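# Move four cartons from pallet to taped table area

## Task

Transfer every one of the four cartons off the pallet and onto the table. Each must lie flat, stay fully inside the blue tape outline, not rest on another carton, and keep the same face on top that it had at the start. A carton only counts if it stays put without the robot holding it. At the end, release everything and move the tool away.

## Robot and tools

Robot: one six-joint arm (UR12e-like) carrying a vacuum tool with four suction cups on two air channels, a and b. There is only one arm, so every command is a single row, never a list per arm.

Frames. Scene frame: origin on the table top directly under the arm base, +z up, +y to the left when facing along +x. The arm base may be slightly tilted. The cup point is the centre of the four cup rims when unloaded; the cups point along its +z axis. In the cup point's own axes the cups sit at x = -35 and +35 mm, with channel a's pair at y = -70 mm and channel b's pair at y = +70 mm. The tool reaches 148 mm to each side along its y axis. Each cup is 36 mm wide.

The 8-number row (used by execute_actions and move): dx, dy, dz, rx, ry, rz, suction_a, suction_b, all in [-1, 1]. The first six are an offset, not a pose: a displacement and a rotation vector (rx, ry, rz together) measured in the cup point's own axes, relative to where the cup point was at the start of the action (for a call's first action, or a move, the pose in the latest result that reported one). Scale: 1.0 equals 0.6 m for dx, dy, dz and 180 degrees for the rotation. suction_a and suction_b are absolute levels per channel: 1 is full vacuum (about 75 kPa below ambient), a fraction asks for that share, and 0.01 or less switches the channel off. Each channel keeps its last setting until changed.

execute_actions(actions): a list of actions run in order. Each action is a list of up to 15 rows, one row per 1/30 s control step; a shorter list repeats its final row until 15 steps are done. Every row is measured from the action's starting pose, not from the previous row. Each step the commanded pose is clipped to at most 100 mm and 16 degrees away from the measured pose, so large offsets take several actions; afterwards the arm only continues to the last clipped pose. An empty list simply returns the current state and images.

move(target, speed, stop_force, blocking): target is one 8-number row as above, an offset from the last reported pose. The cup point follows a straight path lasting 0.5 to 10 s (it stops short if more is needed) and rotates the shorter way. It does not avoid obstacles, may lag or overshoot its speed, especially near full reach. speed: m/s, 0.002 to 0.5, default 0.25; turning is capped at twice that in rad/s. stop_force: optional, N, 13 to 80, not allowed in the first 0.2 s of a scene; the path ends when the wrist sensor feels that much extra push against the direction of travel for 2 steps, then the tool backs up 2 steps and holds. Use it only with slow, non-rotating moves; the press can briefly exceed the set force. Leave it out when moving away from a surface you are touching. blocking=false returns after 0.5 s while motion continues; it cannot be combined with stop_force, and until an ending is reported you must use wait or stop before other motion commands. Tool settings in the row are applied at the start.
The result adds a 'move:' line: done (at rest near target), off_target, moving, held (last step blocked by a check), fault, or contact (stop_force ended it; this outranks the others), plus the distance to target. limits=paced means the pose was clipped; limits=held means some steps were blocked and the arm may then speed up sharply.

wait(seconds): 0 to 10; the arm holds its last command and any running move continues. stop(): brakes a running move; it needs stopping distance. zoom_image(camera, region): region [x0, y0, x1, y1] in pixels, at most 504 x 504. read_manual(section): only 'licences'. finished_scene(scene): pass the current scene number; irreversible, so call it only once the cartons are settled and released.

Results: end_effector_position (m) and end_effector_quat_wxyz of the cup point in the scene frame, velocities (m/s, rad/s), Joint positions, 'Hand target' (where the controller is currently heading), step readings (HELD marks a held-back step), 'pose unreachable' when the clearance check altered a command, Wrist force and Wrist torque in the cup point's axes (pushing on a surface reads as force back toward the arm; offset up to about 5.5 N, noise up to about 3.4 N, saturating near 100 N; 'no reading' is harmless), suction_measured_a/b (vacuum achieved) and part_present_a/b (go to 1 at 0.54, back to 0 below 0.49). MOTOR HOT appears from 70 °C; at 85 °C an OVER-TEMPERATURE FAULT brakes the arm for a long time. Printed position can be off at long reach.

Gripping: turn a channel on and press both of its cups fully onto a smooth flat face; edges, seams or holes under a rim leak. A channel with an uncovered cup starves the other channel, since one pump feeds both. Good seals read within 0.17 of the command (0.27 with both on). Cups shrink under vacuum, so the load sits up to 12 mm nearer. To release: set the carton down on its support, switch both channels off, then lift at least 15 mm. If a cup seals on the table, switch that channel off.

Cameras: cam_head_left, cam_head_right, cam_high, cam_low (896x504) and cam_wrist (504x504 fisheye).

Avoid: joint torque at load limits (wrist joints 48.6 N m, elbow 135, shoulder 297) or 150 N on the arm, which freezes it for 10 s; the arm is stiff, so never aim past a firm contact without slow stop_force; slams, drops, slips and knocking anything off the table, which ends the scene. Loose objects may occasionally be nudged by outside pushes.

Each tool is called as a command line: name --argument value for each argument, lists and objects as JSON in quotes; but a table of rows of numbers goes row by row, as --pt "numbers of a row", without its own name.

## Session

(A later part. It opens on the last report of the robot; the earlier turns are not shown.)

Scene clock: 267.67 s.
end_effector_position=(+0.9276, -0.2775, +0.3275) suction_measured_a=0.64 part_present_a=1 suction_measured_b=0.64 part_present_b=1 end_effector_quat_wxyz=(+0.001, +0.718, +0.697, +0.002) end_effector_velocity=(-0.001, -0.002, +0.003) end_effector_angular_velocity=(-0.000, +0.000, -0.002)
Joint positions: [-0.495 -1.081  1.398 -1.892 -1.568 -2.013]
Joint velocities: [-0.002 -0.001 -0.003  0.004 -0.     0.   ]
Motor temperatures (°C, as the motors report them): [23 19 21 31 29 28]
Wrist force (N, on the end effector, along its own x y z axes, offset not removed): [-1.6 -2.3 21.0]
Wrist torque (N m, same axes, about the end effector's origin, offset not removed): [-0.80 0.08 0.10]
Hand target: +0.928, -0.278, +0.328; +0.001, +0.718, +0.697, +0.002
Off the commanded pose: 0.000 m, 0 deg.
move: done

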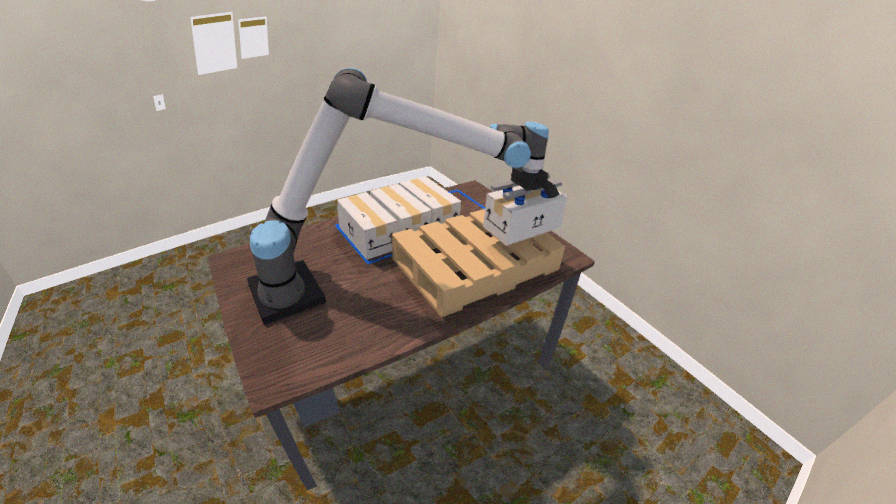

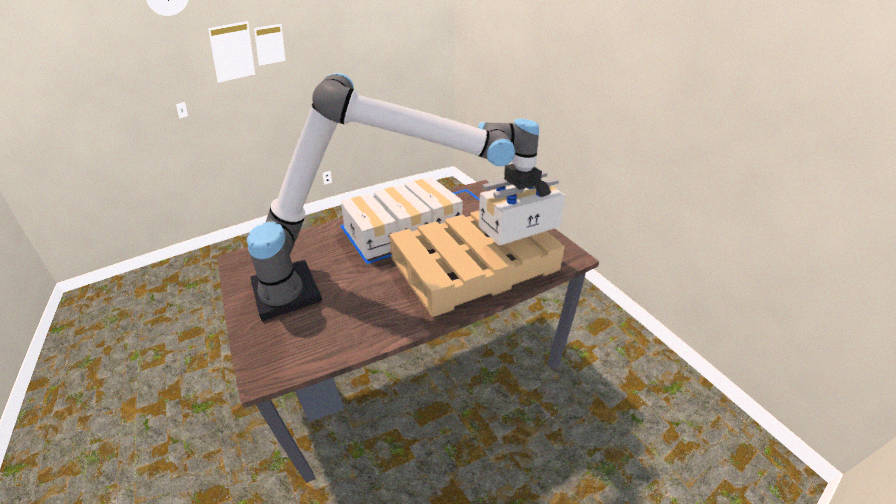

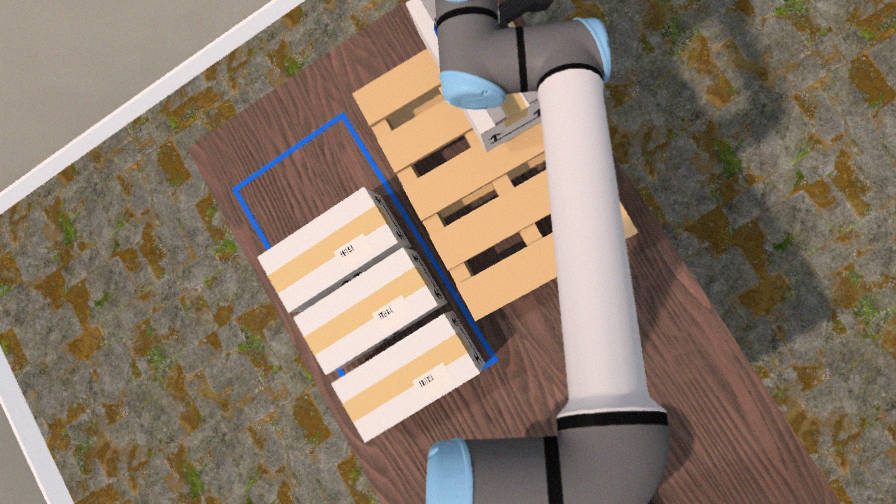

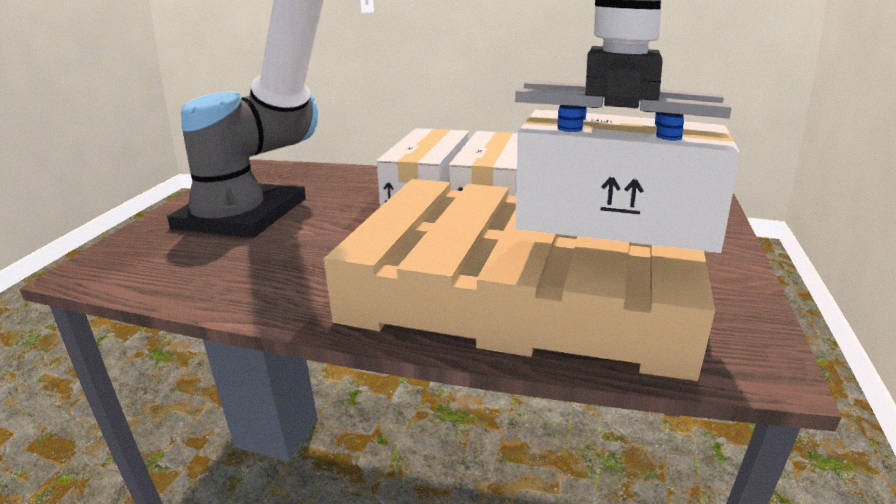

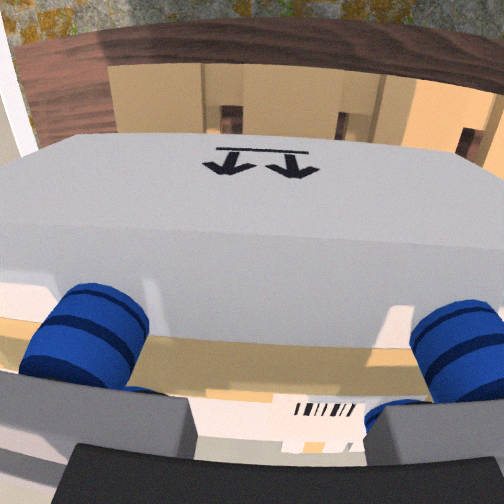

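move --target '[0.823,0.058,0,0,0,-0.518,1,1]' --speed 0.45

move --target '[0,0,0.306,0,0,0,1,1]' --speed 0.2

Scene clock: 274.30 s.
end_effector_position=(+0.9770, +0.2145, +0.3286) suction_measured_a=0.64 part_present_a=1 suction_measured_b=0.64 part_present_b=1 end_effector_quat_wxyz=(+0.003, -0.013, +1.000, +0.001) end_effector_velocity=(+0.001, +0.002, +0.000) end_effector_angular_velocity=(+0.000, +0.000, +0.010)
Joint positions: [ 0.018 -1.029  1.317 -1.864 -1.57  -3.126]
Joint velocities: [ 0.002  0.002 -0.004  0.002  0.    -0.007]
Motor temperatures (°C, as the motors report them): [23 19 21 31 29 28]
Wrist force (N, on the end effector, along its own x y z axes, offset not removed): [-1.8 -1.9 17.3]
Wrist torque (N m, same axes, about the end effector's origin, offset not removed): [-0.53 0.23 0.01]
Hand target: +0.977, +0.215, +0.329; +0.003, -0.013, +1.000, +0.001
Off the commanded pose: 0.001 m, 0 deg.
move: done

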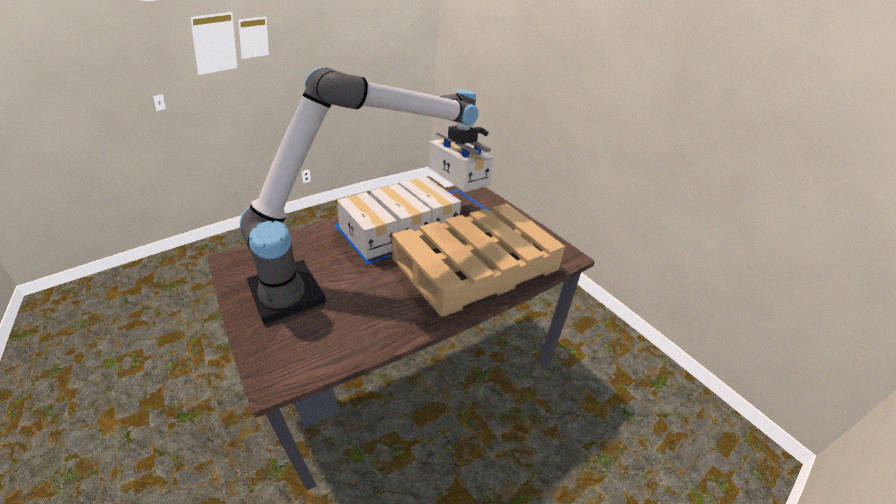

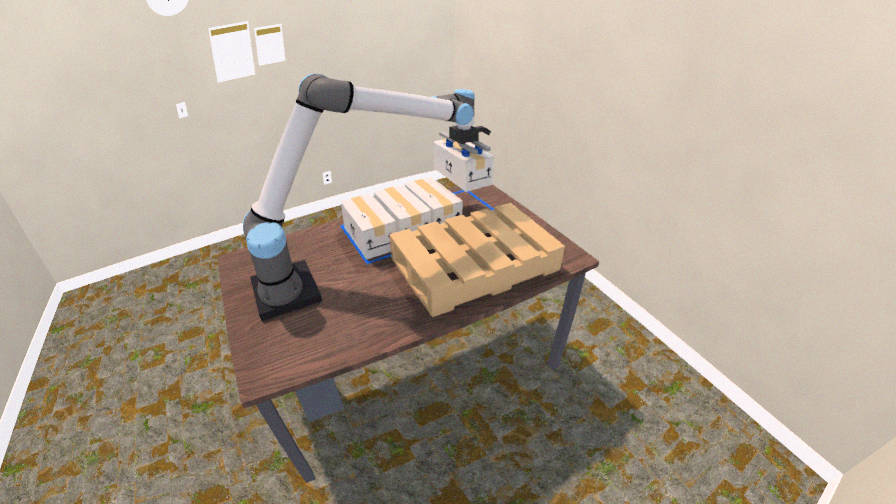

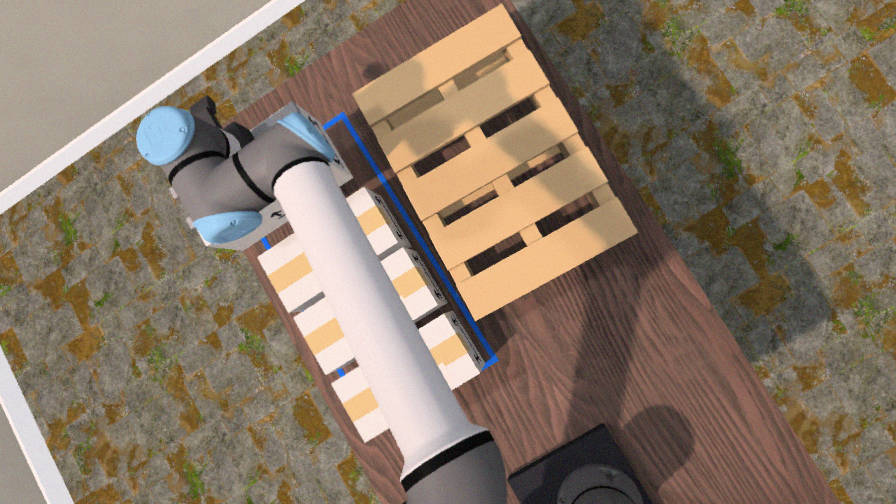

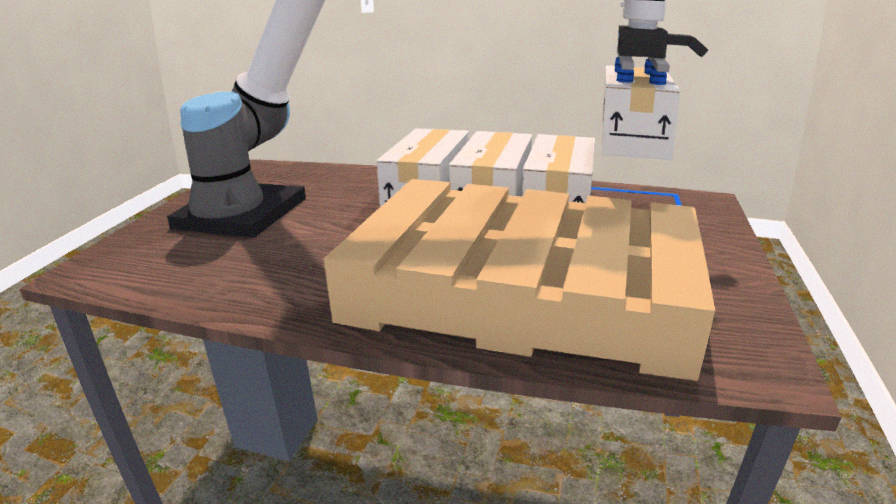

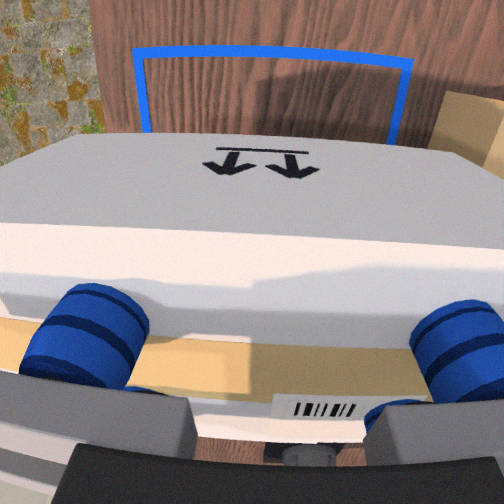

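Scene clock: 275.83 s.
end_effector_position=(+0.9778, +0.2148, +0.1455) suction_measured_a=0.64 part_present_a=1 suction_measured_b=0.64 part_present_b=1 end_effector_quat_wxyz=(+0.003, -0.013, +1.000, +0.001) end_effector_velocity=(+0.000, -0.001, -0.004) end_effector_angular_velocity=(-0.001, +0.001, -0.001)
Joint positions: [ 0.018 -0.904  1.459 -2.132 -1.57  -3.126]
Joint velocities: [-0.001  0.003  0.002 -0.004 -0.001  0.   ]
Motor temperatures (°C, as the motors report them): [23 19 21 31 29 28]
Wrist force (N, on the end effector, along its own x y z axes, offset not removed): [0.7 0.0 23.0]
Wrist torque (N m, same axes, about the end effector's origin, offset not removed): [-0.29 -0.18 0.14]
Hand target: +0.978, +0.215, +0.145; +0.003, -0.013, +1.000, +0.001
Off the commanded pose: 0.001 m, 0 deg.
move: done

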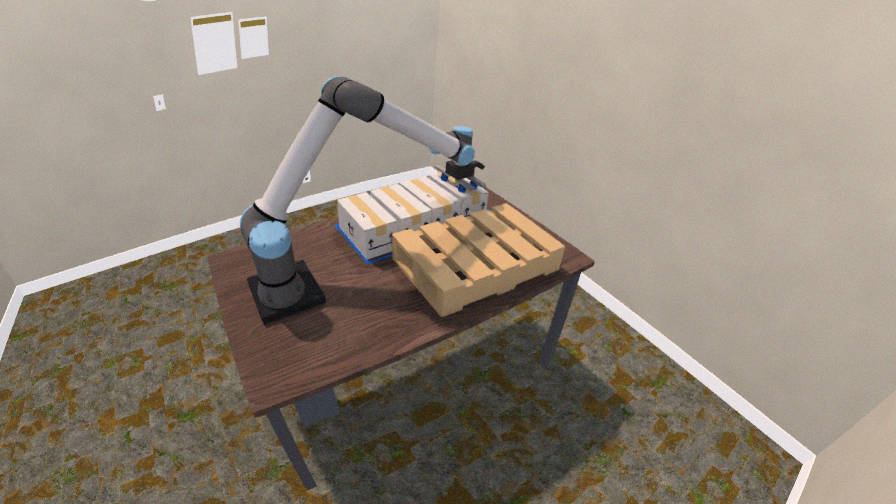

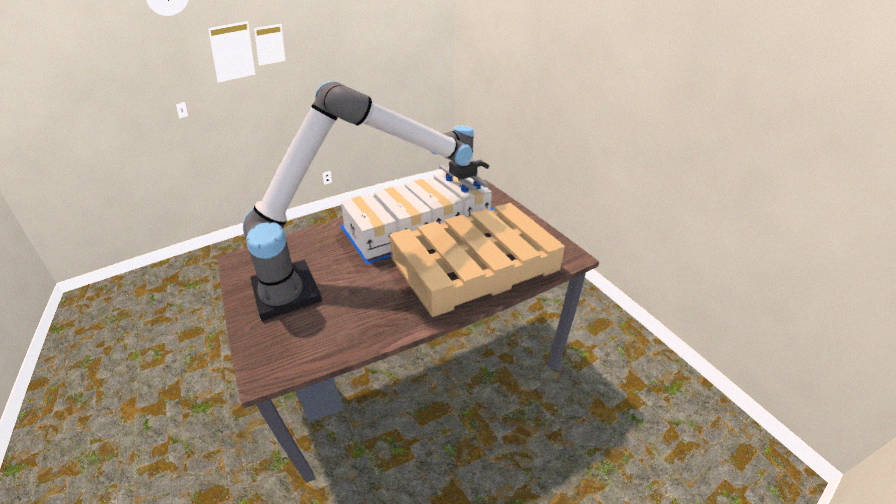

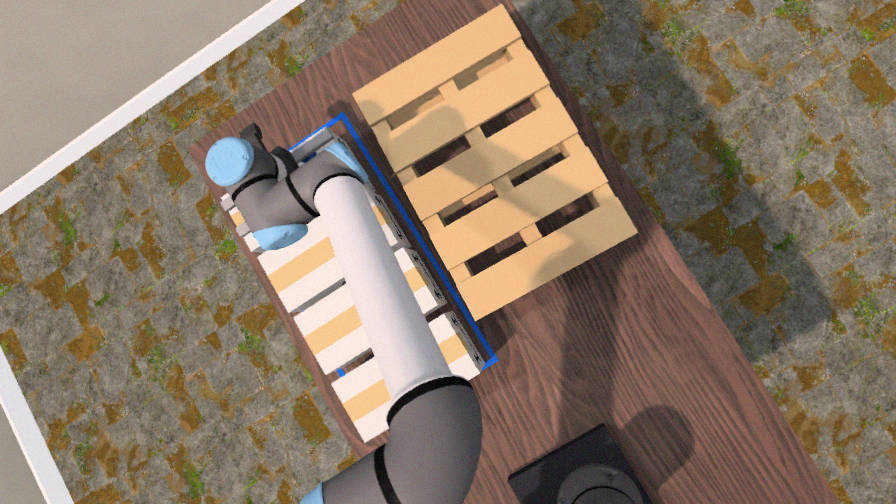

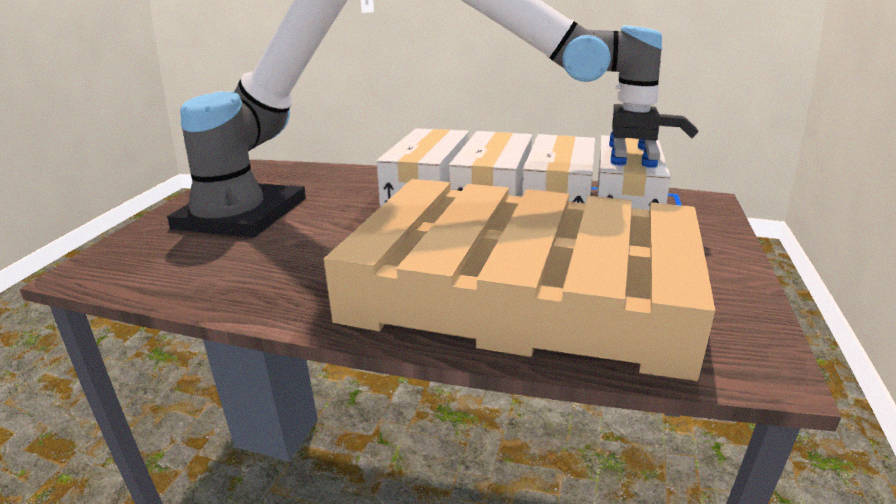

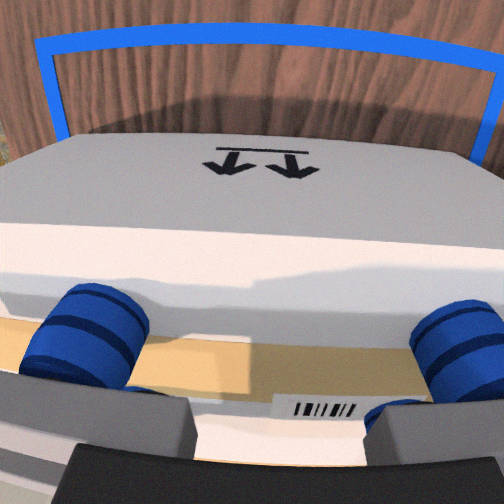

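execute_actions --actions '[]'

move --target '[0,0,0.025,0,0,0,1,1]' --speed 0.004 --stop_force 13

Scene clock: 289.93 s.
end_effector_position=(+0.9778, +0.2149, +0.1451) suction_measured_a=0.64 part_present_a=1 suction_measured_b=0.64 part_present_b=1 end_effector_quat_wxyz=(+0.003, -0.013, +1.000, +0.001) end_effector_velocity=(+0.000, +0.001, +0.001) end_effector_angular_velocity=(+0.000, -0.001, +0.001)
Joint positions: [ 0.018 -0.903  1.459 -2.132 -1.57  -3.126]
Joint velocities: [ 0.001 -0.    -0.001 -0.     0.     0.   ]
Motor temperatures (°C, as the motors report them): [23 19 21 31 29 28]
Wrist force (N, on the end effector, along its own x y z axes, offset not removed): [-0.1 -2.9 20.5]
Wrist torque (N m, same axes, about the end effector's origin, offset not removed): [-0.71 -0.02 0.06]
Hand target: +0.978, +0.215, +0.145; +0.003, -0.013, +1.000, +0.001
Off the commanded pose: 0.000 m, 0 deg.

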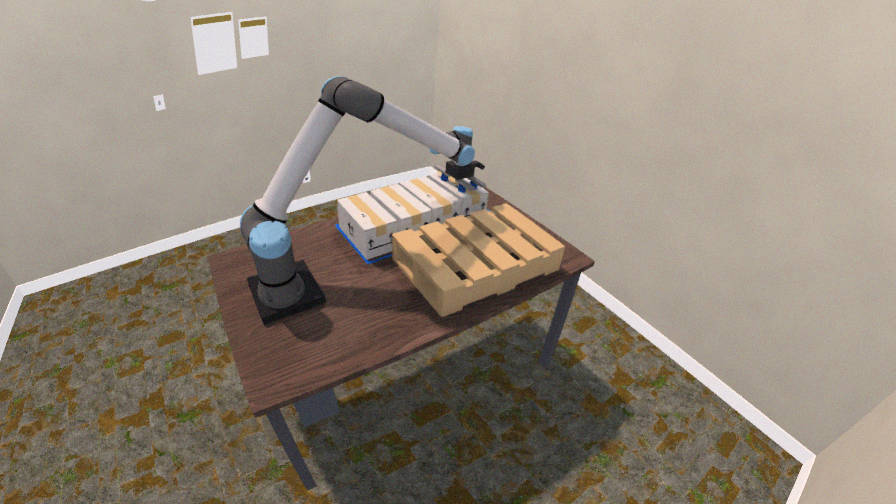

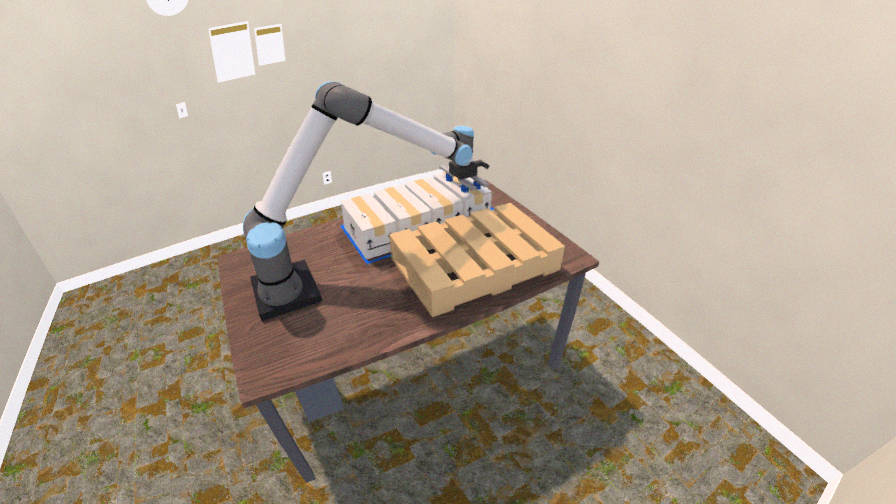

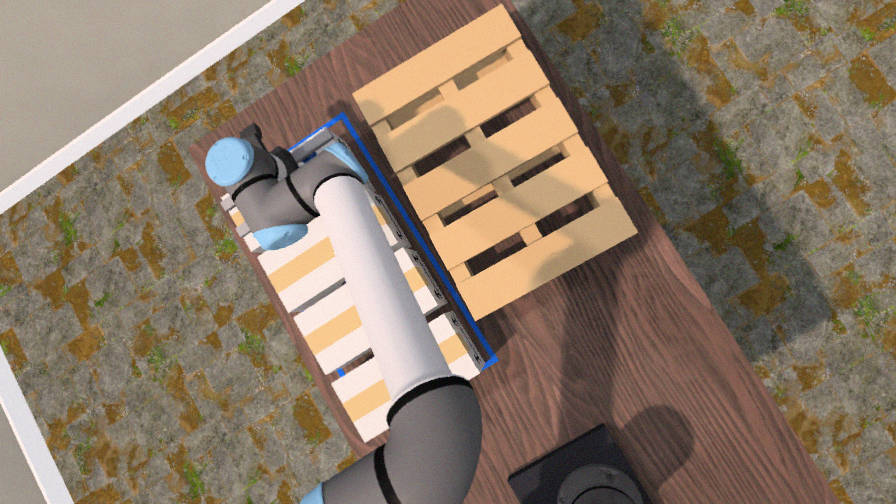

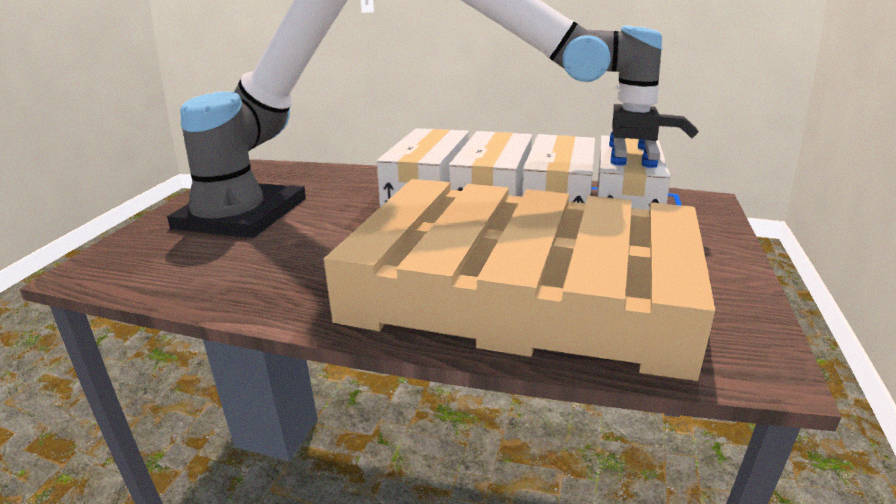

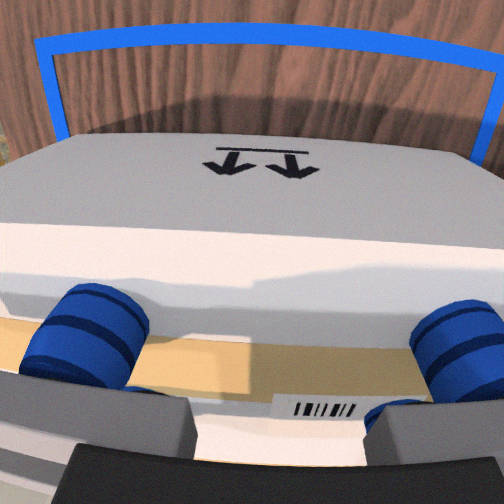

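Scene clock: 292.13 s.
end_effector_position=(+0.9779, +0.2149, +0.1378) suction_measured_a=0.64 part_present_a=1 suction_measured_b=0.64 part_present_b=1 end_effector_quat_wxyz=(+0.003, -0.013, +1.000, +0.001) end_effector_velocity=(-0.001, +0.002, -0.001) end_effector_angular_velocity=(+0.000, +0.003, +0.002)
Joint positions: [ 0.018 -0.897  1.463 -2.142 -1.57  -3.126]
Joint velocities: [0.002 0.001 0.    0.003 0.001 0.   ]
Motor temperatures (°C, as the motors report them): [23 19 21 31 29 28]
Wrist force (N, on the end effector, along its own x y z axes, offset not removed): [1.4 6.6 -9.0]
Wrist torque (N m, same axes, about the end effector's origin, offset not removed): [2.69 1.63 0.71]
Hand target: +0.978, +0.215, +0.138; +0.003, -0.013, +1.000, +0.001
Off the commanded pose: 0.008 m, 0 deg.
move: contact

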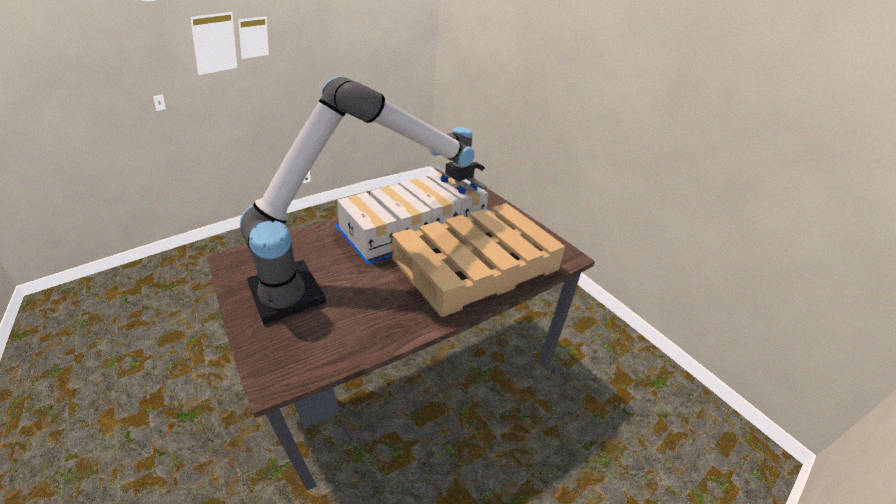

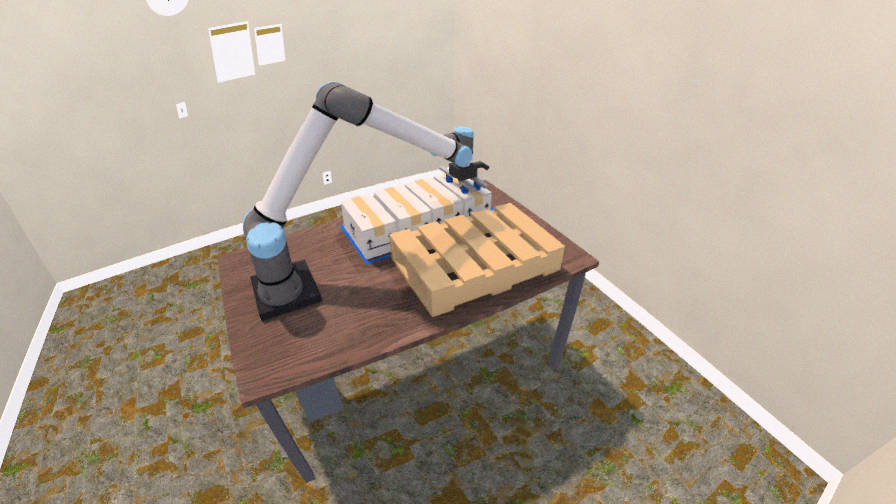

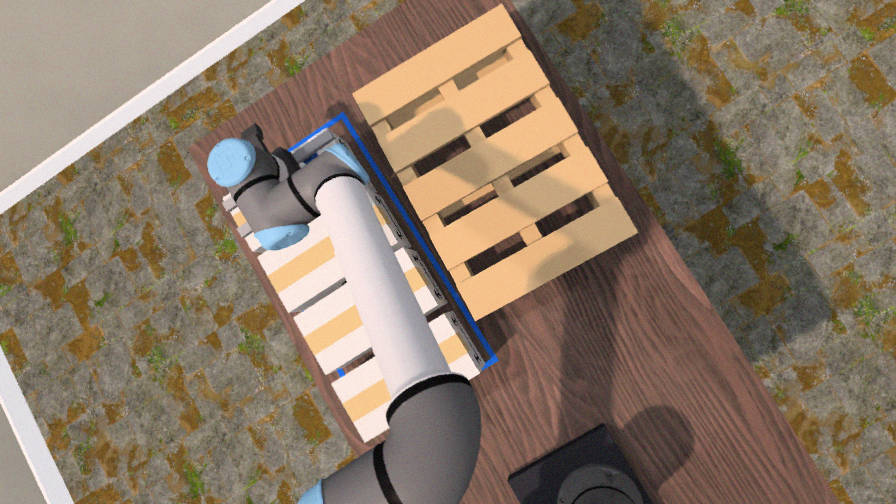

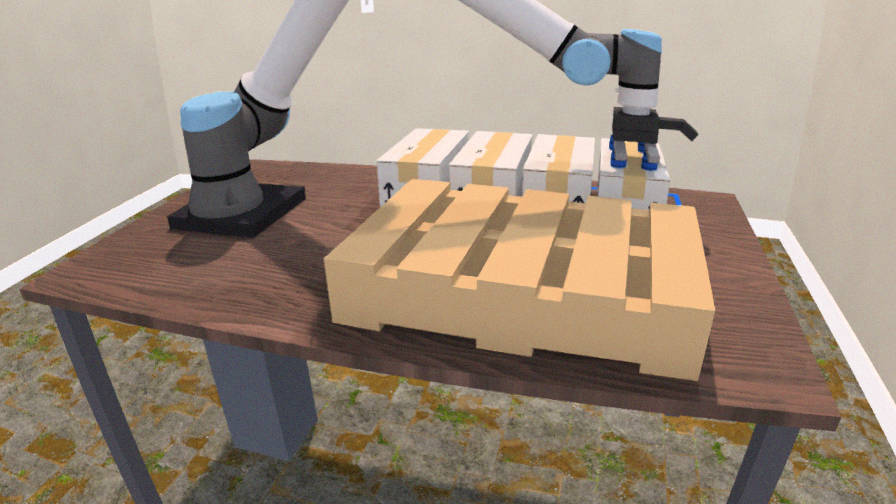

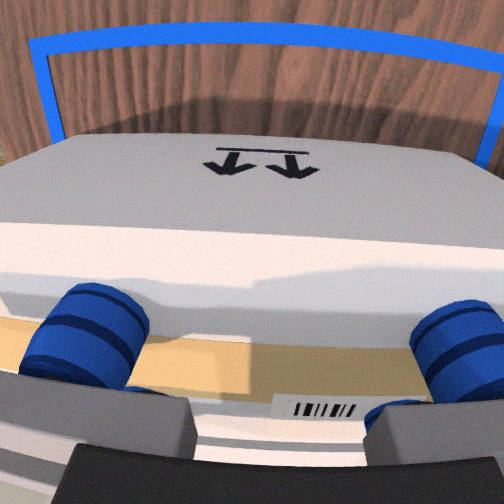

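execute_actions --actions '[[[0,0,0,0,0,0,0,0]]]'

move --target '[0,0,-0.35,0,0,0,0,0]' --speed 0.35

Scene clock: 295.63 s.
end_effector_position=(+0.9780, +0.2149, +0.1380) suction_measured_a=0.01 part_present_a=0 suction_measured_b=0.01 part_present_b=0 end_effector_quat_wxyz=(+0.003, -0.013, +1.000, +0.001) end_effector_velocity=(+0.000, +0.000, +0.000) end_effector_angular_velocity=(+0.001, -0.000, +0.000)
Joint positions: [ 0.018 -0.897  1.463 -2.142 -1.57  -3.126]
Joint velocities: [ 0.     0.    -0.     0.     0.001  0.   ]
Motor temperatures (°C, as the motors report them): [23 19 21 31 29 28]
Wrist force (N, on the end effector, along its own x y z axes, offset not removed): [4.4 0.7 -45.9]
Wrist torque (N m, same axes, about the end effector's origin, offset not removed): [-0.05 -0.22 0.02]
Hand target: +0.978, +0.215, +0.138; +0.003, -0.013, +1.000, +0.001
Off the commanded pose: 0.000 m, 0 deg.
Step readings (end_effector_position):
0: (+0.9779, +0.2149, +0.1382)
1: (+0.9779, +0.2149, +0.1382)
2: (+0.9781, +0.2149, +0.1384)
4: (+0.9783, +0.2149, +0.1387)
8: (+0.9782, +0.2149, +0.1386)
15: end_effector_position above

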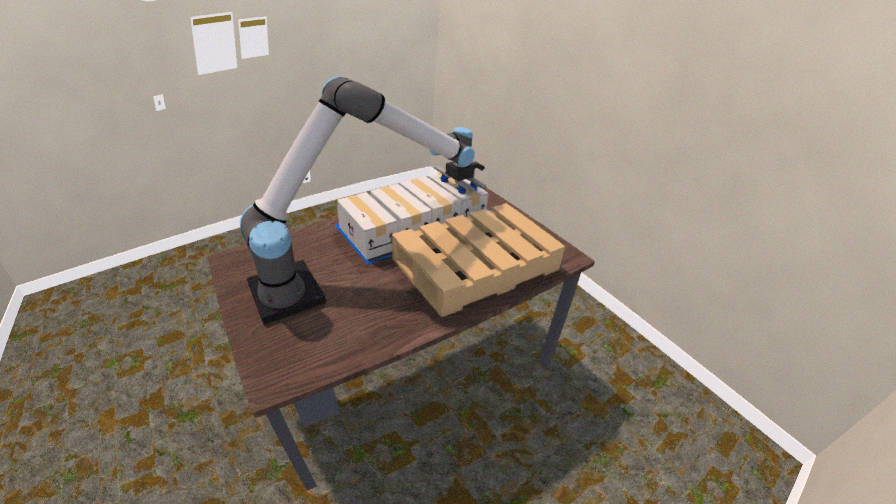

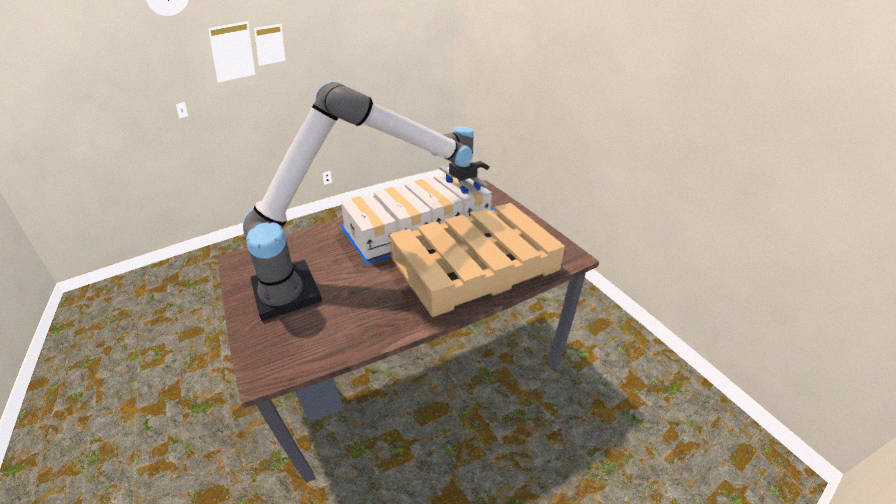

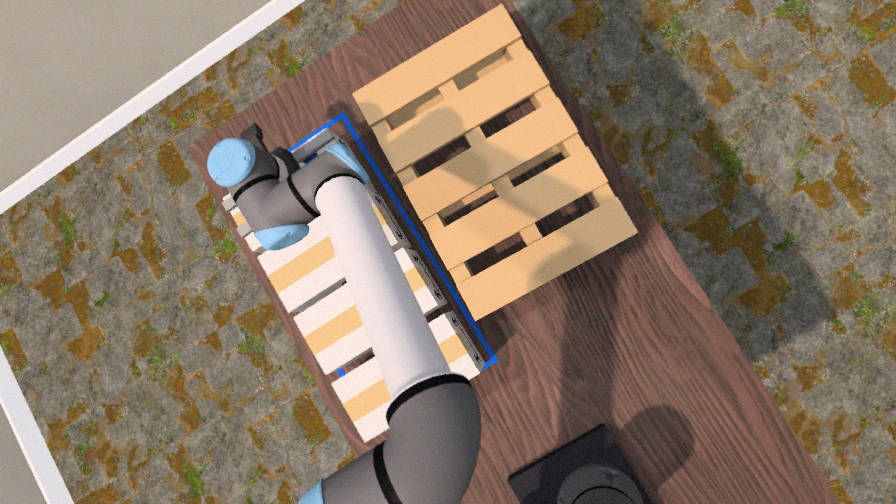

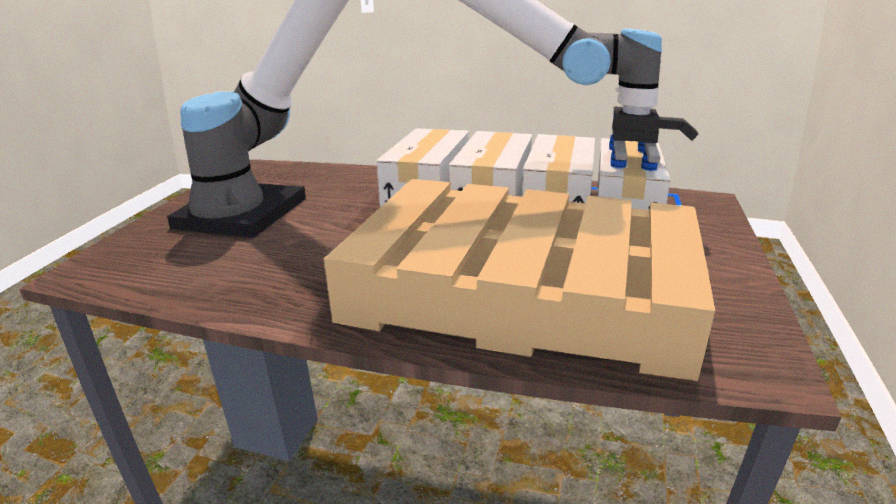

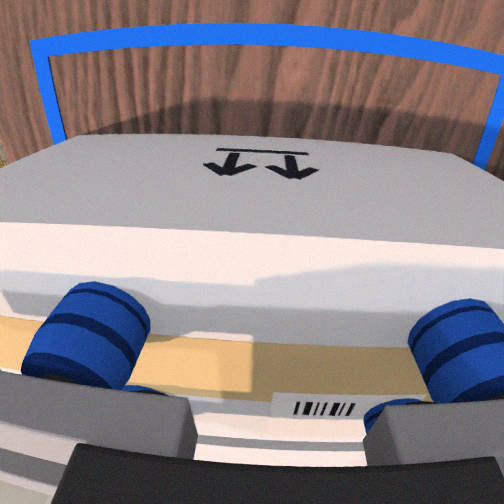

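Scene clock: 297.00 s.
end_effector_position=(+0.9769, +0.2145, +0.3476) suction_measured_a=0.01 part_present_a=0 suction_measured_b=0.01 part_present_b=0 end_effector_quat_wxyz=(+0.003, -0.013, +1.000, +0.001) end_effector_velocity=(+0.000, -0.000, +0.003) end_effector_angular_velocity=(-0.000, +0.000, +0.000)
Joint positions: [ 0.018 -1.038  1.296 -1.835 -1.57  -3.126]
Joint velocities: [-0.    -0.    -0.004  0.005 -0.    -0.   ]
Motor temperatures (°C, as the motors report them): [23 19 21 31 29 28]
Wrist force (N, on the end effector, along its own x y z axes, offset not removed): [1.4 0.2 -2.7]
Wrist torque (N m, same axes, about the end effector's origin, offset not removed): [-0.05 -0.42 0.09]
Hand target: +0.977, +0.215, +0.348; +0.003, -0.013, +1.000, +0.001
Off the commanded pose: 0.000 m, 0 deg.
move: done

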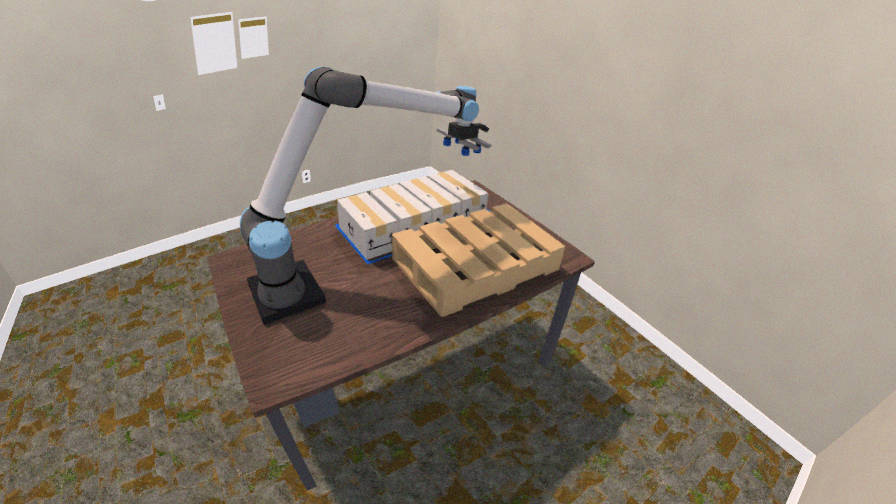

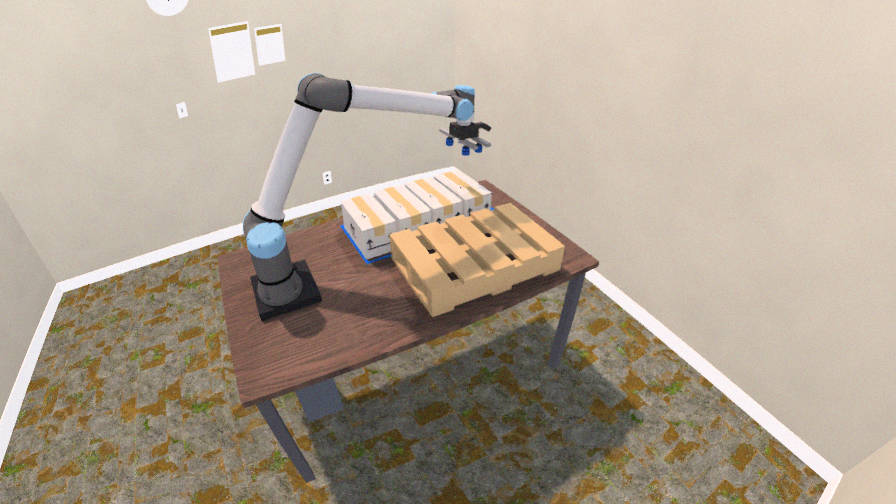

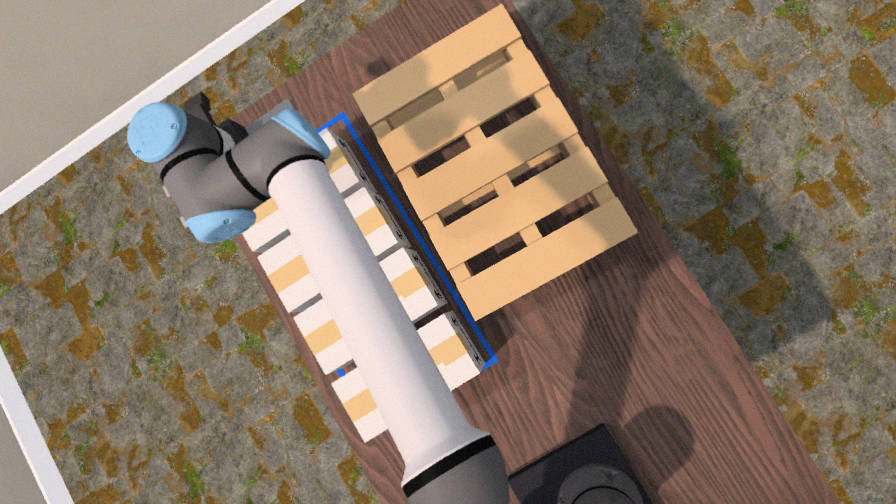

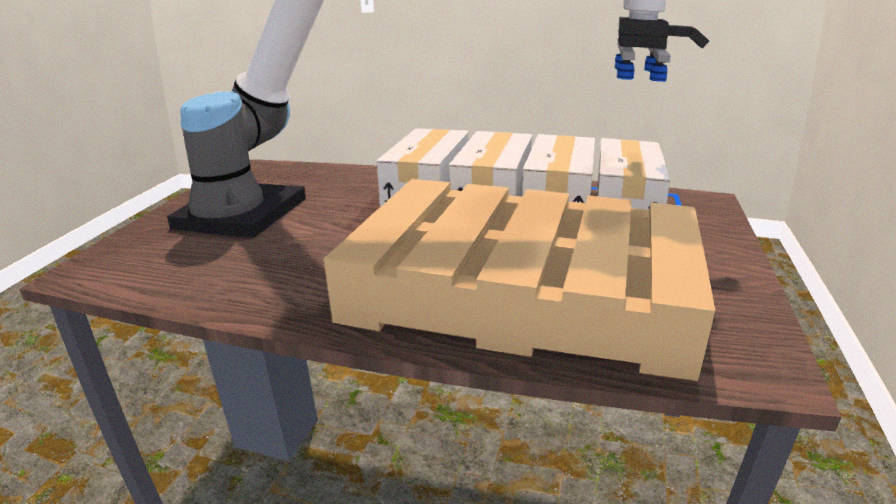

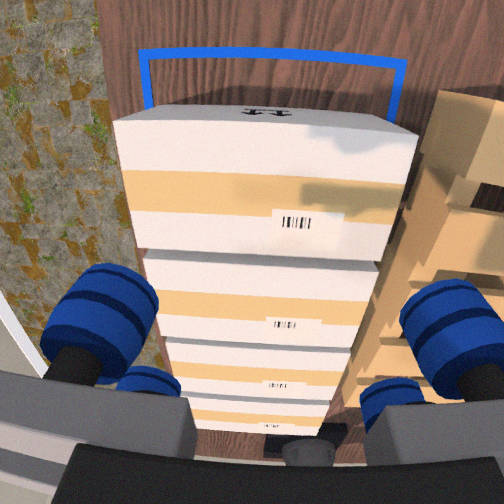

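zoom_image --camera "cam_head_left" --region '[320,170,440,280]'

Region (320, 170, 440, 280) of cam_head_left's 896x504 image, scaled by 4.200, with more detail than that image has; it fills the top 462 rows of this view, and the rest is white.

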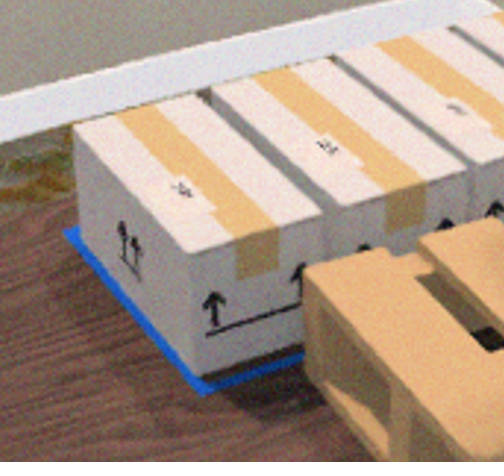

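finished_scene --scene 1

The scene is finished: the task was done.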